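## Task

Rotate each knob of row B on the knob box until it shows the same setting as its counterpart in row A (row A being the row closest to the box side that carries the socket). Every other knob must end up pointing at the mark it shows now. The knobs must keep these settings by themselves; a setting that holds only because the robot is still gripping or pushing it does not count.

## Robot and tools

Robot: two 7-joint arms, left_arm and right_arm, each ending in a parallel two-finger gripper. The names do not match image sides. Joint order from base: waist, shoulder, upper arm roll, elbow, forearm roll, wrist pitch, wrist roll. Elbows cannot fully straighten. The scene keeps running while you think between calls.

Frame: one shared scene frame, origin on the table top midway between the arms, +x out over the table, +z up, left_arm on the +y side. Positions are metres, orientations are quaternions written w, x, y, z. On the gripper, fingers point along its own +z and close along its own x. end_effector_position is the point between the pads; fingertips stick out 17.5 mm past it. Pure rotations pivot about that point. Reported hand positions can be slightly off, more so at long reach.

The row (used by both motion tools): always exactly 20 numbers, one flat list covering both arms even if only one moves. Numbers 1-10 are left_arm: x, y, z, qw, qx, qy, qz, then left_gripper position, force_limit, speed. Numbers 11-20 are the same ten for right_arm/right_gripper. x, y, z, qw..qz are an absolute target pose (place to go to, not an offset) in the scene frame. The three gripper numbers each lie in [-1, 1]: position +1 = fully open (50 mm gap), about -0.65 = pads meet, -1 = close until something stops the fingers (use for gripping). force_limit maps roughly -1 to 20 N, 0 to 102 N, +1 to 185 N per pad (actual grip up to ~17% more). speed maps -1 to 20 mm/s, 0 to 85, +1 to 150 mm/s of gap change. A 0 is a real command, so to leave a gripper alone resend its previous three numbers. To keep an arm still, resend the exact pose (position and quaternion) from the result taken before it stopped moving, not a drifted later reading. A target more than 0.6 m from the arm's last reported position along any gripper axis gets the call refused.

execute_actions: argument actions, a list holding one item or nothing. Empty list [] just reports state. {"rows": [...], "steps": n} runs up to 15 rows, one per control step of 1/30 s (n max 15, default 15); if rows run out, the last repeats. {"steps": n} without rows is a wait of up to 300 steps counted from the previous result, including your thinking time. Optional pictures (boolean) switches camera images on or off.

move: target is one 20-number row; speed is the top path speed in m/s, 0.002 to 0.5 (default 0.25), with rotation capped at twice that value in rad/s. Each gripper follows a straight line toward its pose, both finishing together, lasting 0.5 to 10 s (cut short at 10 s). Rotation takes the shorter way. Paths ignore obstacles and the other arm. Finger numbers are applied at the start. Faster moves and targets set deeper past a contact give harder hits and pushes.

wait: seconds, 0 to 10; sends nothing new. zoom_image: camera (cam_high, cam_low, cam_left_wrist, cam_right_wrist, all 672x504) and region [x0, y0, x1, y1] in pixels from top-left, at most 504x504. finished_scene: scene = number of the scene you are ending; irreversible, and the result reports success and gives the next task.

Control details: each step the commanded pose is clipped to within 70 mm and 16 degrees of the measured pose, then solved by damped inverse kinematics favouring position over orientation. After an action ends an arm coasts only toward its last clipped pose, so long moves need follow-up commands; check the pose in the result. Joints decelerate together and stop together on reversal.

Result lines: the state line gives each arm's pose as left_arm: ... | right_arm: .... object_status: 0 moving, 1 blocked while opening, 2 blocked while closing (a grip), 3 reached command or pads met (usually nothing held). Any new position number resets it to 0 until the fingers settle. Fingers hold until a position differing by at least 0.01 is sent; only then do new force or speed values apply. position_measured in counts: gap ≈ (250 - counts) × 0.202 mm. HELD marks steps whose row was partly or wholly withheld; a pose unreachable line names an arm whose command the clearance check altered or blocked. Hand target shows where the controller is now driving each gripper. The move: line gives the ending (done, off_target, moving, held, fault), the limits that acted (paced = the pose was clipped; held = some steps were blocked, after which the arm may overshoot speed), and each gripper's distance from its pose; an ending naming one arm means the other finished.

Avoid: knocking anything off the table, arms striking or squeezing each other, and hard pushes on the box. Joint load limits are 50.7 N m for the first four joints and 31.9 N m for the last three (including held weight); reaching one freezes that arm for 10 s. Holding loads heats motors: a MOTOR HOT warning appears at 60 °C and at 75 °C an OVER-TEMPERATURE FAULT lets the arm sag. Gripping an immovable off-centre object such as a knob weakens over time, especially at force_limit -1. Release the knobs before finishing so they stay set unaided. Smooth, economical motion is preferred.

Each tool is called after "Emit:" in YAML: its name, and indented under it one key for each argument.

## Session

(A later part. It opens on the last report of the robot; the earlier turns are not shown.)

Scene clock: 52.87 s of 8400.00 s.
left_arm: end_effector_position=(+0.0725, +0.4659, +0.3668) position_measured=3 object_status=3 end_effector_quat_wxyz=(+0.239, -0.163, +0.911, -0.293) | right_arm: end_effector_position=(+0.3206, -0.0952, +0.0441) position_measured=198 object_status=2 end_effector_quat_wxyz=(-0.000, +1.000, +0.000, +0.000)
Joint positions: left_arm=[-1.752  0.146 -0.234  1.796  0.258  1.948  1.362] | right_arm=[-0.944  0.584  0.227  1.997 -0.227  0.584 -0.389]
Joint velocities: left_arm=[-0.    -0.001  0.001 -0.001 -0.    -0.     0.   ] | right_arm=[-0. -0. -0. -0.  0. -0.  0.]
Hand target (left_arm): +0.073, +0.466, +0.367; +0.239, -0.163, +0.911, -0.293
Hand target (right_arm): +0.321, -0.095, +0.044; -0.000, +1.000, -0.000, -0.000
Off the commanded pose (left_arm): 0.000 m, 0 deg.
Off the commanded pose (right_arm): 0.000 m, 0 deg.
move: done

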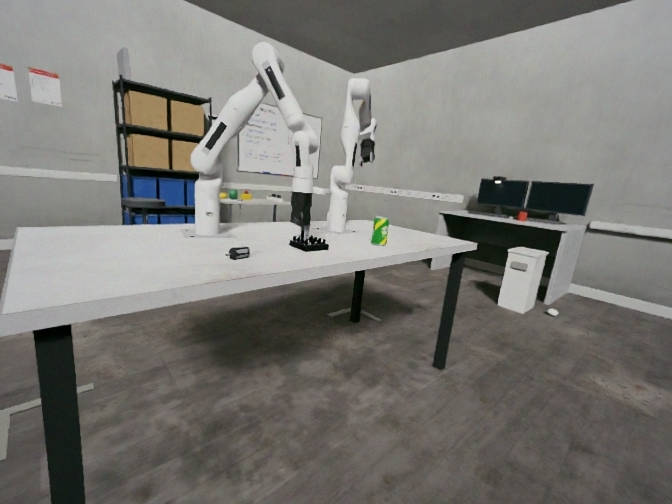

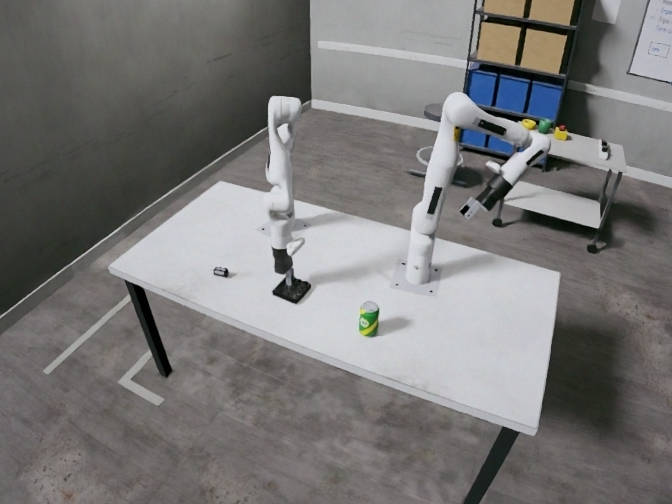

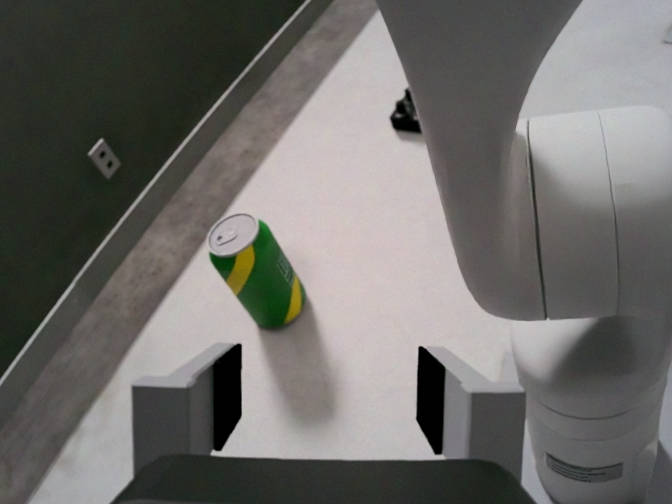

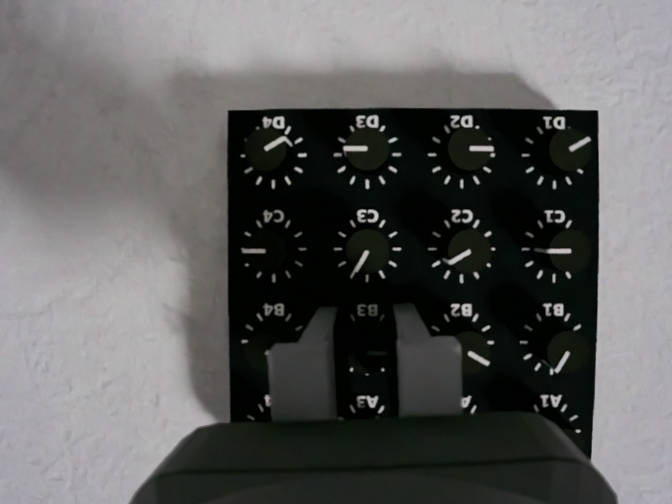

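Emit:
move:
  target: [0.0725,0.4659,0.3668,0.239,-0.163,0.911,-0.293,1,0,0,0.3206,-0.0953,0.044,0,0.866,0.5,0,-1,-0.8,-0.8]
  speed: 0.2

Emit:
move:
  target: [0.0725,0.4659,0.3668,0.239,-0.163,0.911,-0.293,1,0,0,0.3206,-0.0953,0.044,0,0.866,0.5,0,-0.14,-0.8,-0.5]

Emit:
move:
  target: [0.0725,0.4659,0.3668,0.239,-0.163,0.911,-0.293,1,0,0,0.3206,-0.0953,0.06,0,0.866,0.5,0,-0.14,-0.8,-0.5]
  speed: 0.04

Emit:
move:
  target: [0.0725,0.4659,0.3668,0.239,-0.163,0.911,-0.293,1,0,0,0.3471,-0.0955,0.06,0,0.866,0.5,0,-0.08,-0.8,-0.5]
  speed: 0.05

Emit:
zoom_image:
  camera: "cam_right_wrist"
  region: [260, 240, 460, 420]

Scene clock: 68.80 s of 8400.00 s.
left_arm: end_effector_position=(+0.0725, +0.4659, +0.3668) position_measured=3 object_status=3 end_effector_quat_wxyz=(+0.239, -0.163, +0.911, -0.293) | right_arm: end_effector_position=(+0.3204, -0.0956, +0.0441) position_measured=198 object_status=2 end_effector_quat_wxyz=(+0.000, +0.866, +0.500, -0.000)
Joint positions: left_arm=[-1.752  0.146 -0.234  1.796  0.258  1.948  1.362] | right_arm=[-0.733  0.609 -0.064  1.906  0.063  0.629  0.385]
Joint velocities: left_arm=[ 0.    -0.     0.001  0.001 -0.    -0.    -0.001] | right_arm=[ 0.001  0.001 -0.     0.    -0.003  0.002  0.001]
Hand target (left_arm): +0.073, +0.466, +0.367; +0.239, -0.163, +0.911, -0.293
Hand target (right_arm): +0.321, -0.096, +0.044; +0.000, +0.866, +0.500, -0.000
Off the commanded pose (left_arm): 0.000 m, 0 deg.
Off the commanded pose (right_arm): 0.000 m, 0 deg.
After step 90, 10.03 s passed at rest.
move: done

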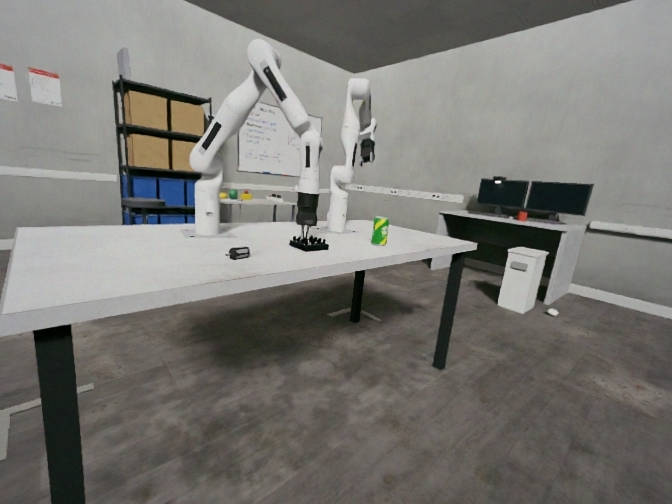

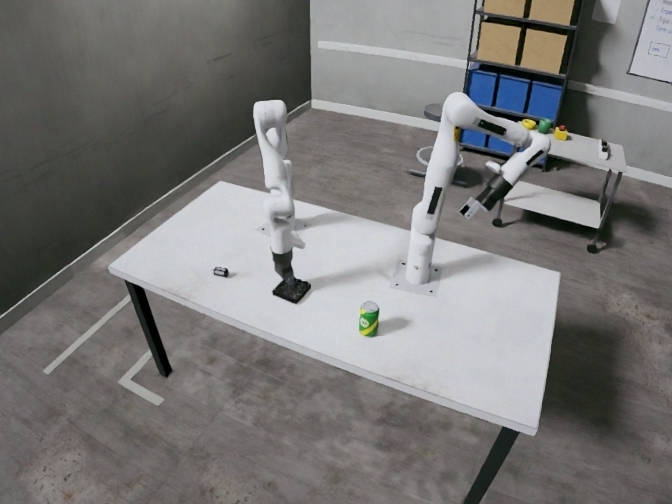

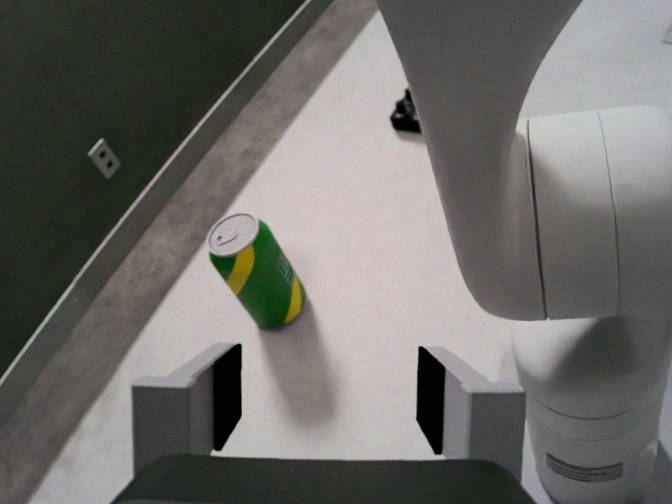

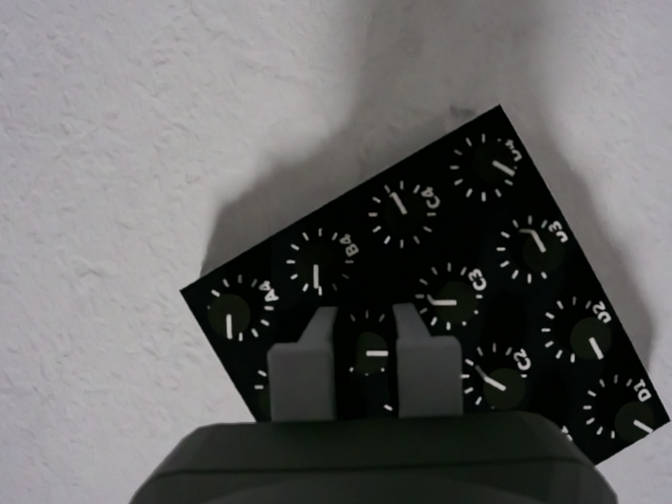

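Scene clock: 69.50 s of 8400.00 s.
left_arm: end_effector_position=(+0.0725, +0.4659, +0.3668) position_measured=3 object_status=3 end_effector_quat_wxyz=(+0.239, -0.163, +0.911, -0.293) | right_arm: end_effector_position=(+0.3206, -0.0953, +0.0440) position_measured=173 object_status=3 end_effector_quat_wxyz=(-0.000, +0.866, +0.500, +0.000)
Joint positions: left_arm=[-1.752  0.146 -0.234  1.796  0.258  1.948  1.362] | right_arm=[-0.732  0.61  -0.064  1.906  0.062  0.628  0.385]
Joint velocities: left_arm=[ 0.     0.001  0.     0.001  0.    -0.    -0.   ] | right_arm=[ 0.    -0.    -0.001  0.    -0.    -0.002 -0.   ]
Hand target (left_arm): +0.073, +0.466, +0.367; +0.239, -0.163, +0.911, -0.293
Hand target (right_arm): +0.321, -0.095, +0.044; -0.000, +0.866, +0.500, -0.000
Off the commanded pose (left_arm): 0.000 m, 0 deg.
Off the commanded pose (right_arm): 0.000 m, 0 deg.
move: done

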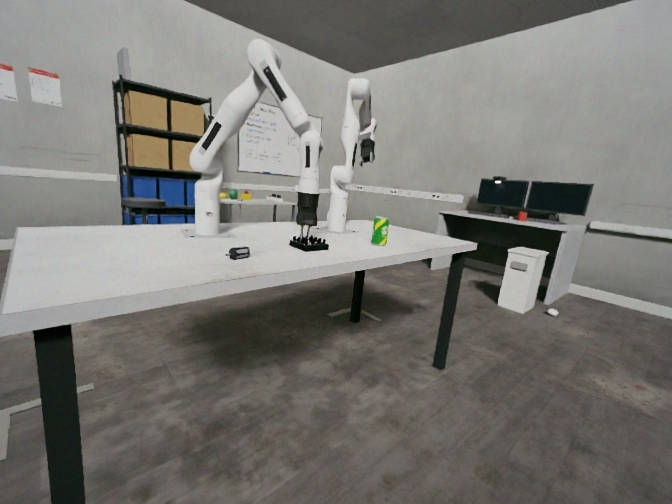

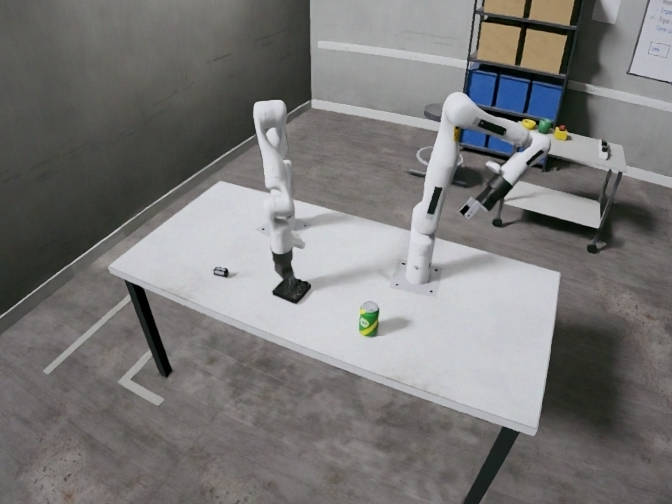

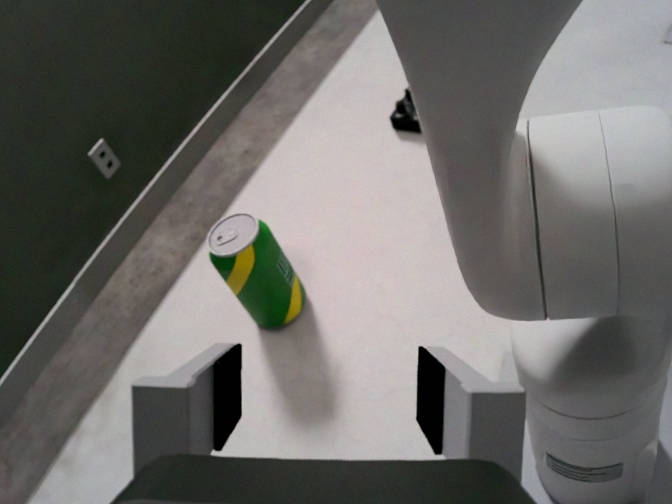

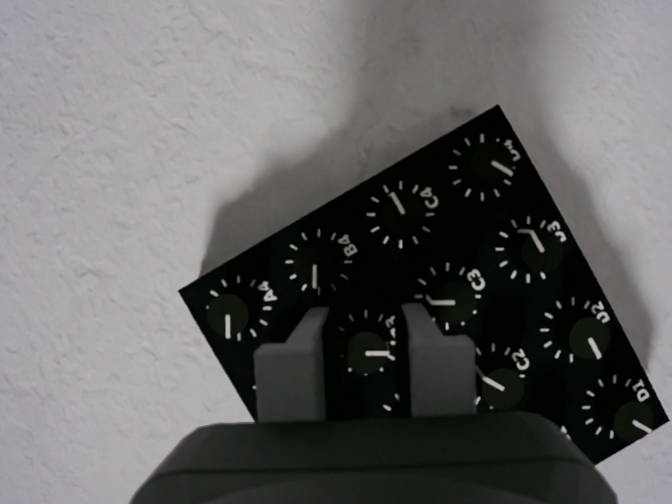

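Scene clock: 70.20 s of 8400.00 s.
left_arm: end_effector_position=(+0.0725, +0.4659, +0.3668) position_measured=3 object_status=3 end_effector_quat_wxyz=(+0.239, -0.163, +0.911, -0.293) | right_arm: end_effector_position=(+0.3205, -0.0953, +0.0599) position_measured=173 object_status=3 end_effector_quat_wxyz=(-0.000, +0.866, +0.500, -0.000)
Joint positions: left_arm=[-1.752  0.146 -0.234  1.796  0.258  1.948  1.362] | right_arm=[-0.73   0.578 -0.067  1.893  0.058  0.673  0.389]
Joint velocities: left_arm=[ 0.001 -0.    -0.002 -0.001  0.002 -0.    -0.   ] | right_arm=[ 0.    -0.002 -0.    -0.     0.     0.001  0.   ]
Hand target (left_arm): +0.073, +0.466, +0.367; +0.239, -0.163, +0.911, -0.293
Hand target (right_arm): +0.321, -0.095, +0.060; -0.000, +0.866, +0.500, -0.000
Off the commanded pose (left_arm): 0.000 m, 0 deg.
Off the commanded pose (right_arm): 0.000 m, 0 deg.
move: done

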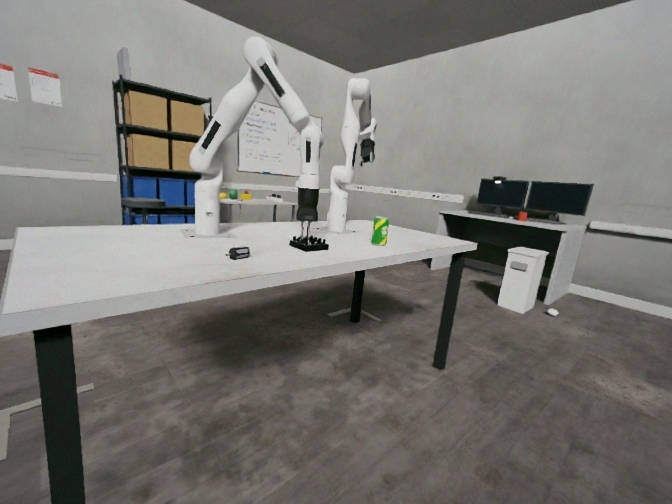

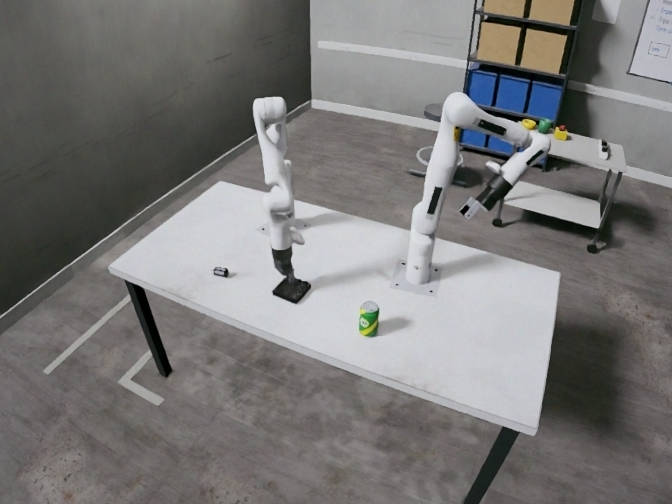

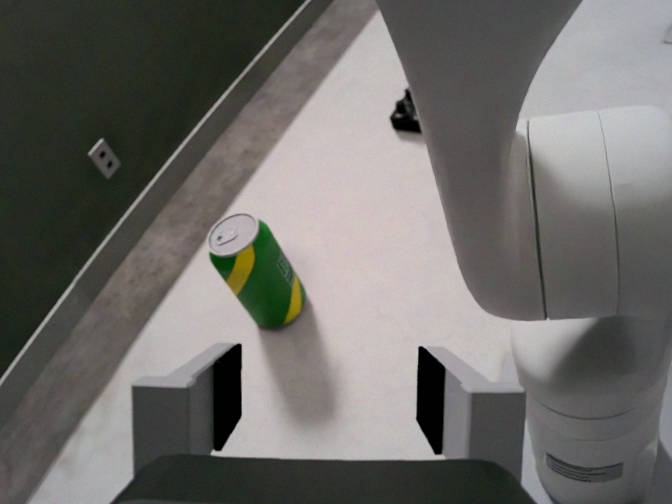

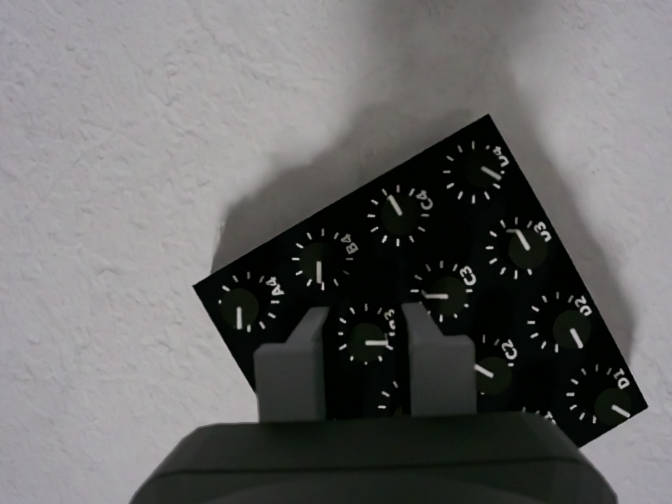

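Scene clock: 71.00 s of 8400.00 s.
left_arm: end_effector_position=(+0.0725, +0.4659, +0.3668) position_measured=3 object_status=3 end_effector_quat_wxyz=(+0.239, -0.163, +0.911, -0.293) | right_arm: end_effector_position=(+0.3471, -0.0953, +0.0601) position_measured=165 object_status=3 end_effector_quat_wxyz=(-0.000, +0.866, +0.500, +0.000)
Joint positions: left_arm=[-1.752  0.146 -0.234  1.796  0.258  1.948  1.362] | right_arm=[-0.697  0.614 -0.067  1.815  0.059  0.715  0.424]
Joint velocities: left_arm=[-0.     0.001 -0.     0.001 -0.002  0.     0.   ] | right_arm=[ 0.001  0.004  0.001 -0.001  0.001 -0.     0.001]
Hand target (left_arm): +0.073, +0.466, +0.367; +0.239, -0.163, +0.911, -0.293
Hand target (right_arm): +0.347, -0.095, +0.060; -0.000, +0.866, +0.500, -0.000
Off the commanded pose (left_arm): 0.000 m, 0 deg.
Off the commanded pose (right_arm): 0.000 m, 0 deg.
move: done

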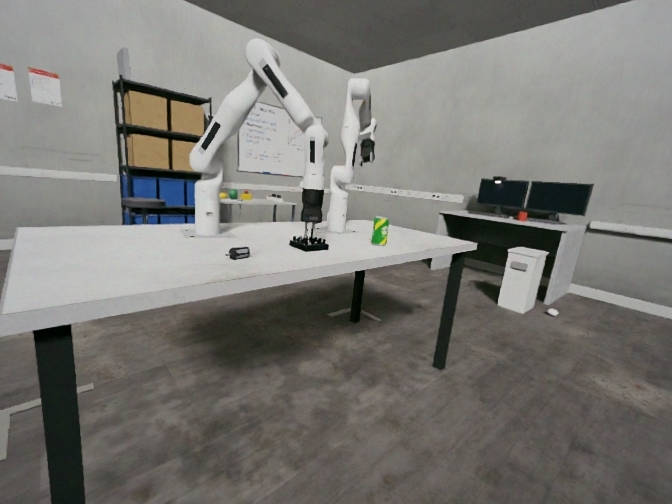

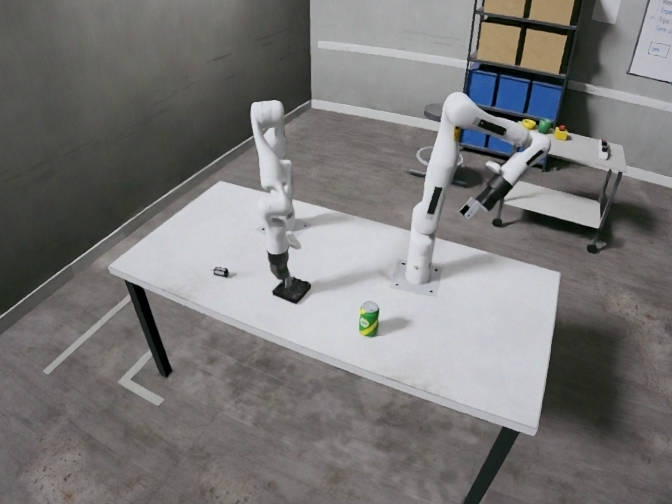

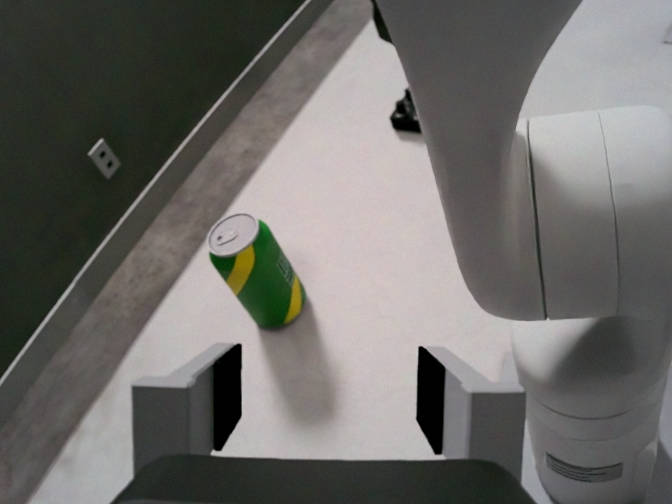

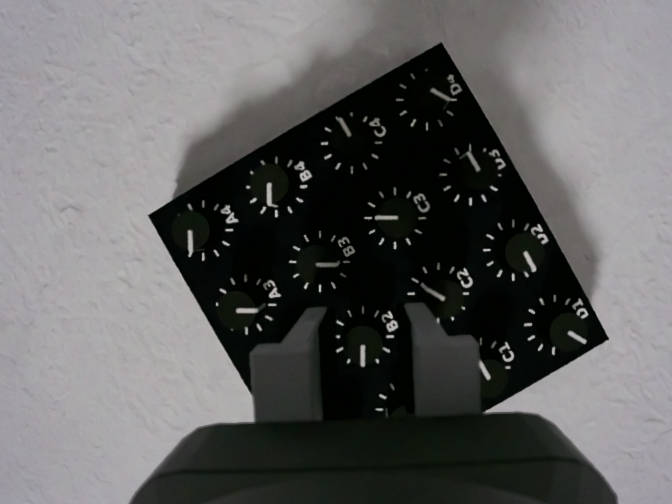

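Region (260, 240, 460, 420) of cam_right_wrist's 672x504 image, scaled by 2.520; it fills the top 454 rows of this view, and the rest is white.

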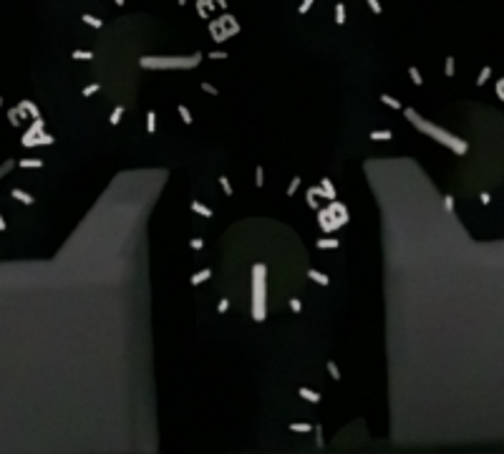

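Emit:
move:
  target: [0.0725,0.4659,0.3668,0.239,-0.163,0.911,-0.293,1,0,0,0.3477,-0.0968,0.056,0,0.866,0.5,0,-0.12,-0.8,-0.5]
  speed: 0.02

Emit:
move:
  target: [0.0725,0.4659,0.3668,0.239,-0.163,0.911,-0.293,1,0,0,0.3477,-0.0968,0.044,0,0.866,0.5,0,-0.12,-0.8,-0.5]
  speed: 0.02

Emit:
move:
  target: [0.0725,0.4659,0.3668,0.239,-0.163,0.911,-0.293,1,0,0,0.3477,-0.0968,0.044,0,0.866,0.5,0,-1,-0.8,-0.8]

Emit:
move:
  target: [0.0725,0.4659,0.3668,0.239,-0.163,0.911,-0.293,1,0,0,0.3477,-0.0968,0.044,0,0.9914,-0.1305,0,-1,-0.8,-0.8]
  speed: 0.2

Scene clock: 82.20 s of 8400.00 s.
left_arm: end_effector_position=(+0.0725, +0.4659, +0.3668) position_measured=3 object_status=3 end_effector_quat_wxyz=(+0.239, -0.163, +0.911, -0.293) | right_arm: end_effector_position=(+0.3477, -0.0968, +0.0560) position_measured=171 object_status=3 end_effector_quat_wxyz=(+0.000, +0.866, +0.500, +0.000)
Joint positions: left_arm=[-1.752  0.146 -0.234  1.796  0.258  1.948  1.362] | right_arm=[-0.694  0.621 -0.066  1.818  0.06   0.704  0.427]
Joint velocities: left_arm=[-0.001 -0.001 -0.     0.    -0.001 -0.     0.   ] | right_arm=[ 0.     0.    -0.    -0.    -0.002  0.001  0.   ]
Hand target (left_arm): +0.073, +0.466, +0.367; +0.239, -0.163, +0.911, -0.293
Hand target (right_arm): +0.348, -0.097, +0.056; +0.000, +0.866, +0.500, -0.000
Off the commanded pose (left_arm): 0.000 m, 0 deg.
Off the commanded pose (right_arm): 0.000 m, 0 deg.
After step 90, 7.50 s passed at rest.
move: done

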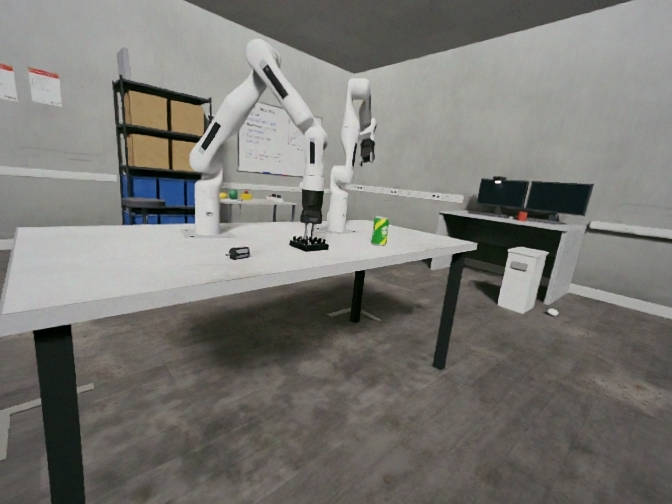

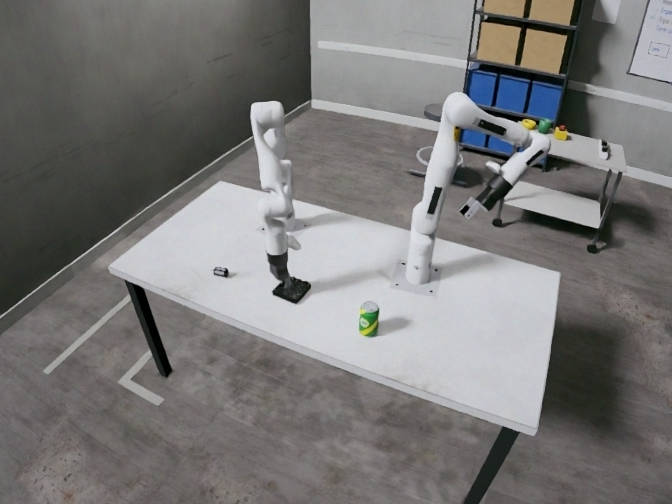

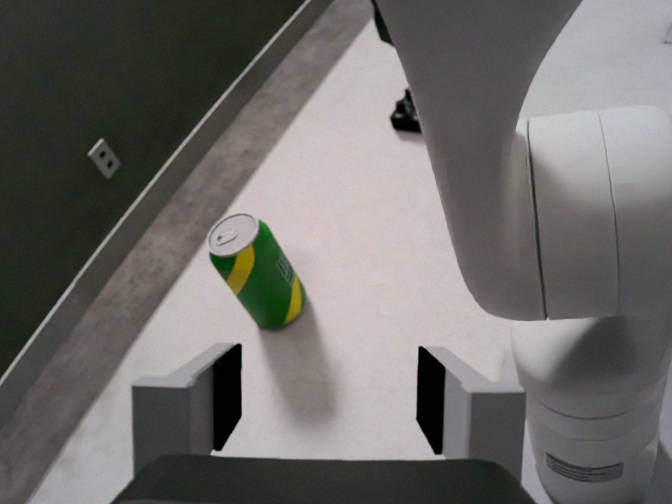

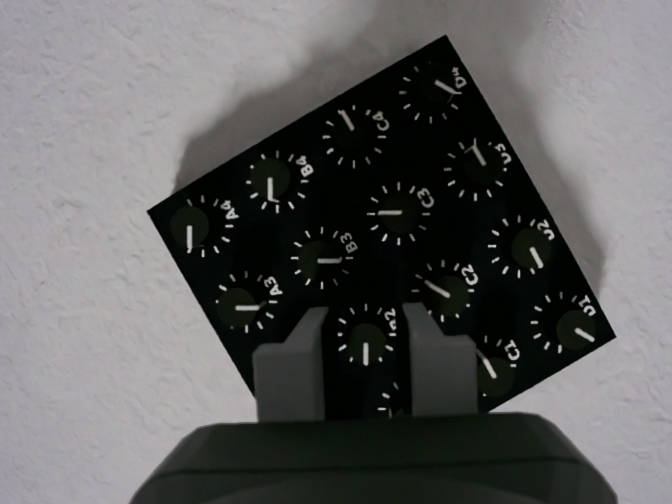

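Scene clock: 83.03 s of 8400.00 s.
left_arm: end_effector_position=(+0.0725, +0.4659, +0.3668) position_measured=3 object_status=3 end_effector_quat_wxyz=(+0.239, -0.163, +0.911, -0.293) | right_arm: end_effector_position=(+0.3477, -0.0968, +0.0441) position_measured=171 object_status=3 end_effector_quat_wxyz=(+0.000, +0.866, +0.500, +0.000)
Joint positions: left_arm=[-1.752  0.146 -0.234  1.796  0.258  1.948  1.362] | right_arm=[-0.696  0.644 -0.065  1.827  0.062  0.673  0.424]
Joint velocities: left_arm=[ 0.     0.     0.002 -0.001 -0.001  0.    -0.   ] | right_arm=[ 0.     0.001 -0.     0.     0.    -0.001 -0.   ]
Hand target (left_arm): +0.073, +0.466, +0.367; +0.239, -0.163, +0.911, -0.293
Hand target (right_arm): +0.348, -0.097, +0.044; +0.000, +0.866, +0.500, +0.000
Off the commanded pose (left_arm): 0.000 m, 0 deg.
Off the commanded pose (right_arm): 0.000 m, 0 deg.
move: done

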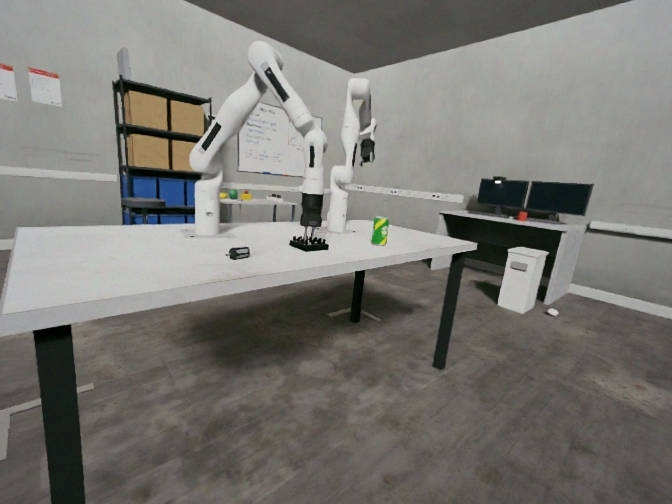

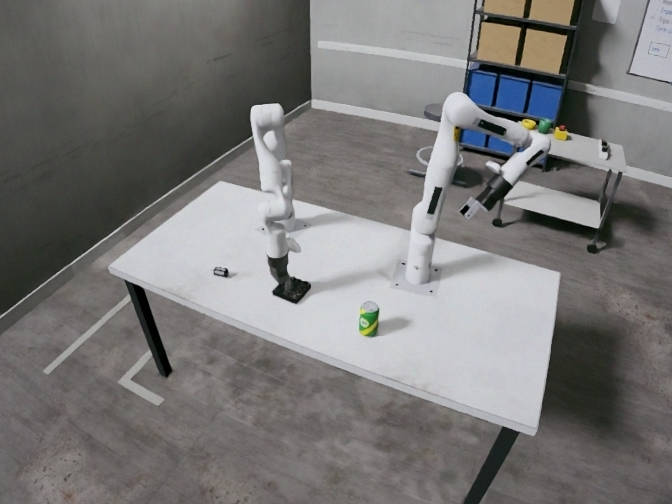

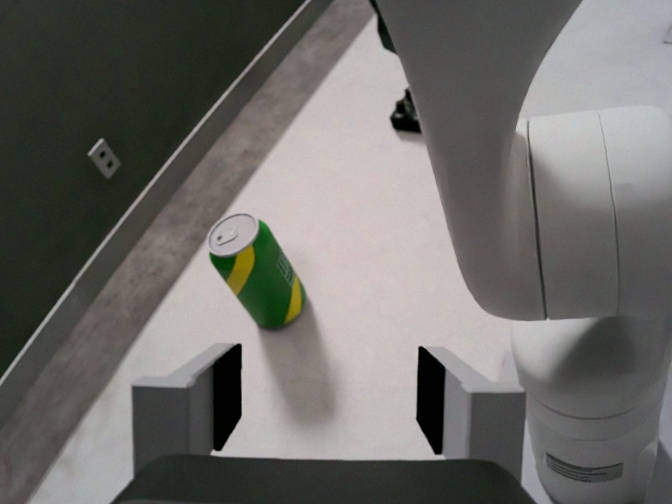

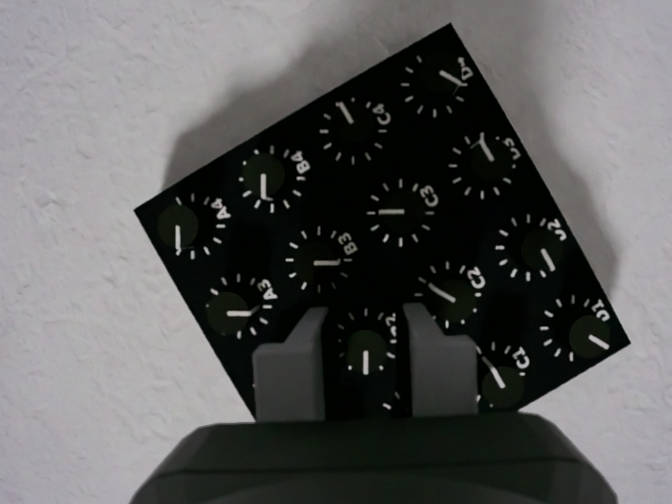

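Scene clock: 83.73 s of 8400.00 s.
left_arm: end_effector_position=(+0.0725, +0.4659, +0.3668) position_measured=3 object_status=3 end_effector_quat_wxyz=(+0.239, -0.163, +0.911, -0.293) | right_arm: end_effector_position=(+0.3476, -0.0971, +0.0440) position_measured=199 object_status=2 end_effector_quat_wxyz=(+0.000, +0.866, +0.500, -0.000)
Joint positions: left_arm=[-1.752  0.146 -0.234  1.796  0.258  1.948  1.362] | right_arm=[-0.695  0.644 -0.065  1.827  0.062  0.673  0.424]
Joint velocities: left_arm=[-0.001 -0.    -0.001 -0.001  0.001  0.     0.001] | right_arm=[ 0.     0.    -0.     0.     0.001 -0.001 -0.   ]
Hand target (left_arm): +0.073, +0.466, +0.367; +0.239, -0.163, +0.911, -0.293
Hand target (right_arm): +0.348, -0.097, +0.044; +0.000, +0.866, +0.500, -0.000
Off the commanded pose (left_arm): 0.000 m, 0 deg.
Off the commanded pose (right_arm): 0.000 m, 0 deg.
move: done

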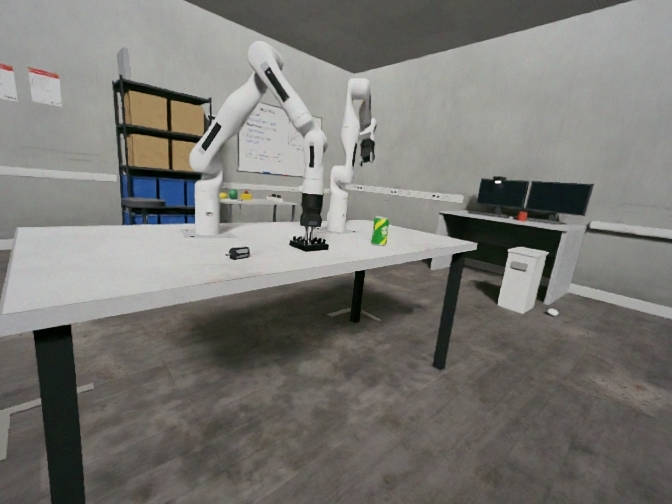

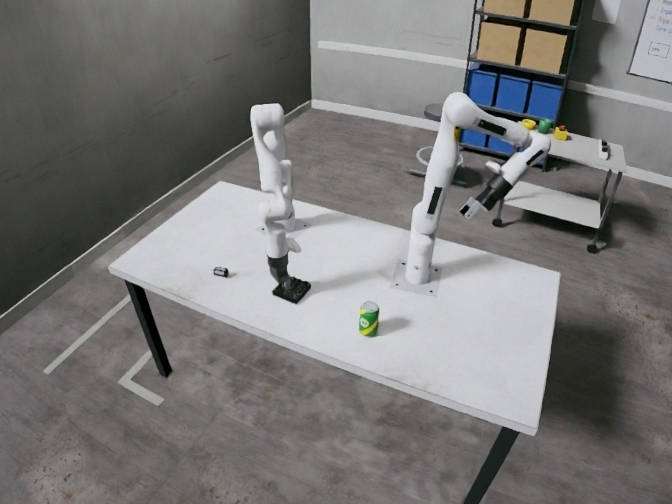

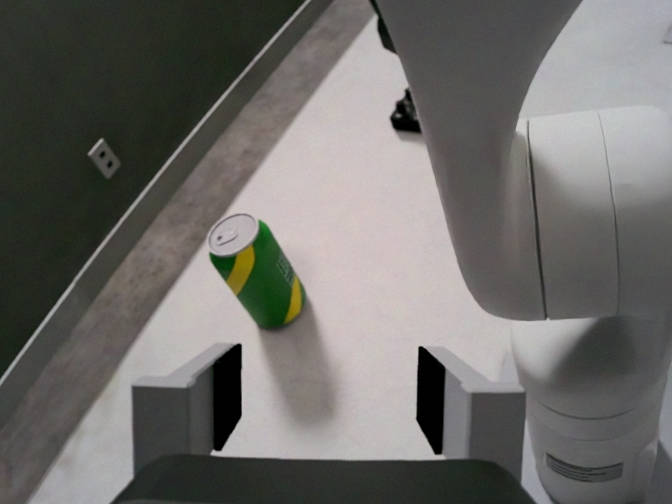

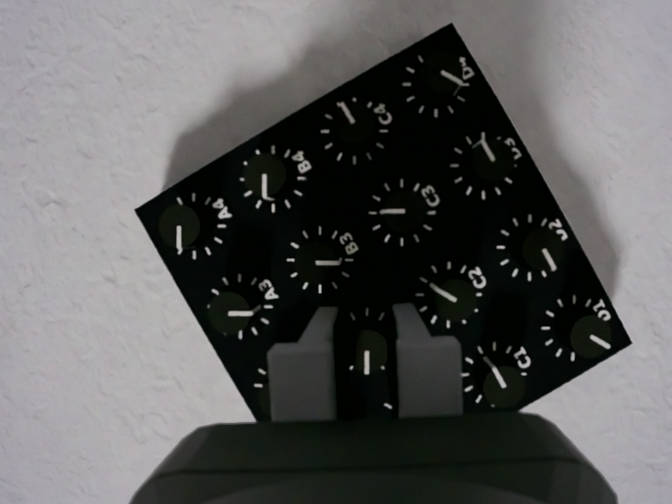

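Scene clock: 87.30 s of 8400.00 s.
left_arm: end_effector_position=(+0.0725, +0.4659, +0.3668) position_measured=3 object_status=3 end_effector_quat_wxyz=(+0.239, -0.163, +0.911, -0.293) | right_arm: end_effector_position=(+0.3473, -0.0969, +0.0440) position_measured=199 object_status=2 end_effector_quat_wxyz=(-0.000, +0.991, -0.131, -0.001)
Joint positions: left_arm=[-1.752  0.146 -0.234  1.796  0.258  1.948  1.362] | right_arm=[-0.959  0.618  0.297  1.941 -0.296  0.625 -0.561]
Joint velocities: left_arm=[ 0.     0.001  0.    -0.001  0.001  0.     0.   ] | right_arm=[-0.002  0.001  0.    -0.     0.002 -0.001 -0.002]
Hand target (left_arm): +0.073, +0.466, +0.367; +0.239, -0.163, +0.911, -0.293
Hand target (right_arm): +0.348, -0.097, +0.044; -0.000, +0.991, -0.131, -0.000
Off the commanded pose (left_arm): 0.000 m, 0 deg.
Off the commanded pose (right_arm): 0.000 m, 0 deg.
move: done

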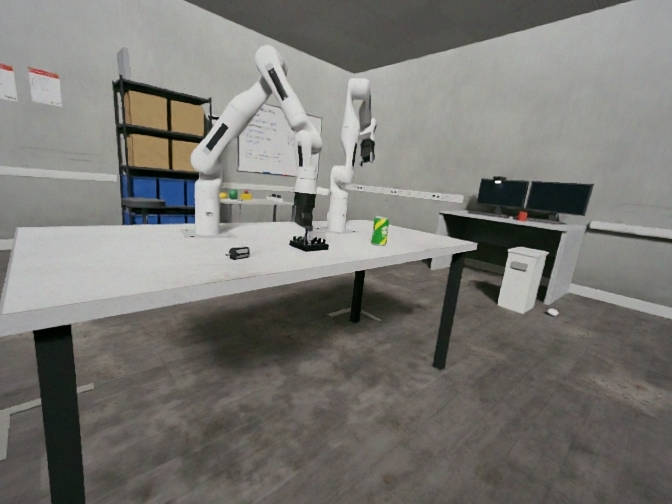

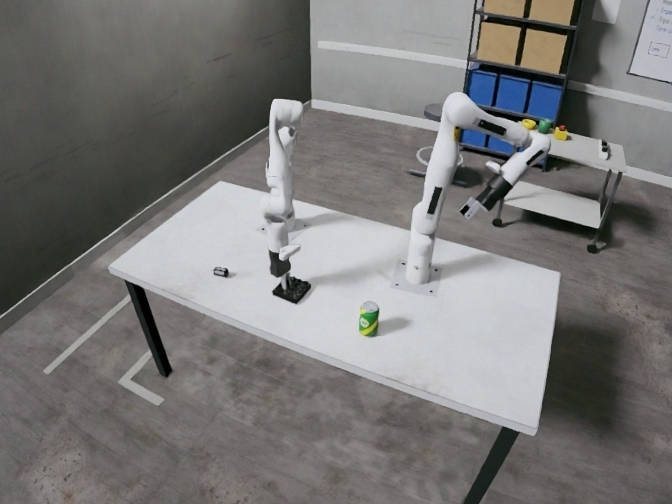

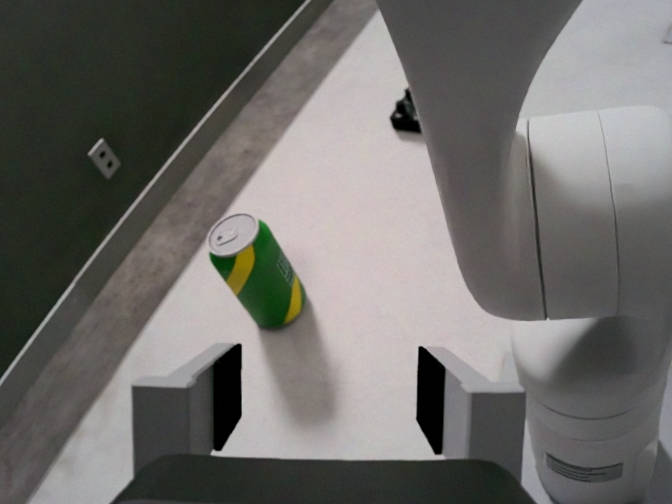

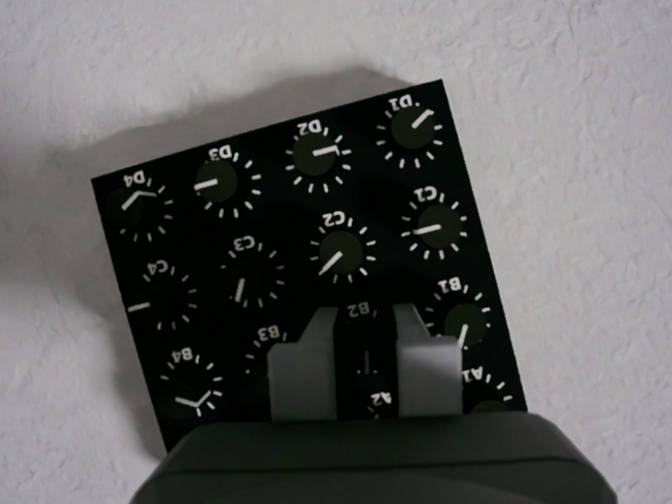

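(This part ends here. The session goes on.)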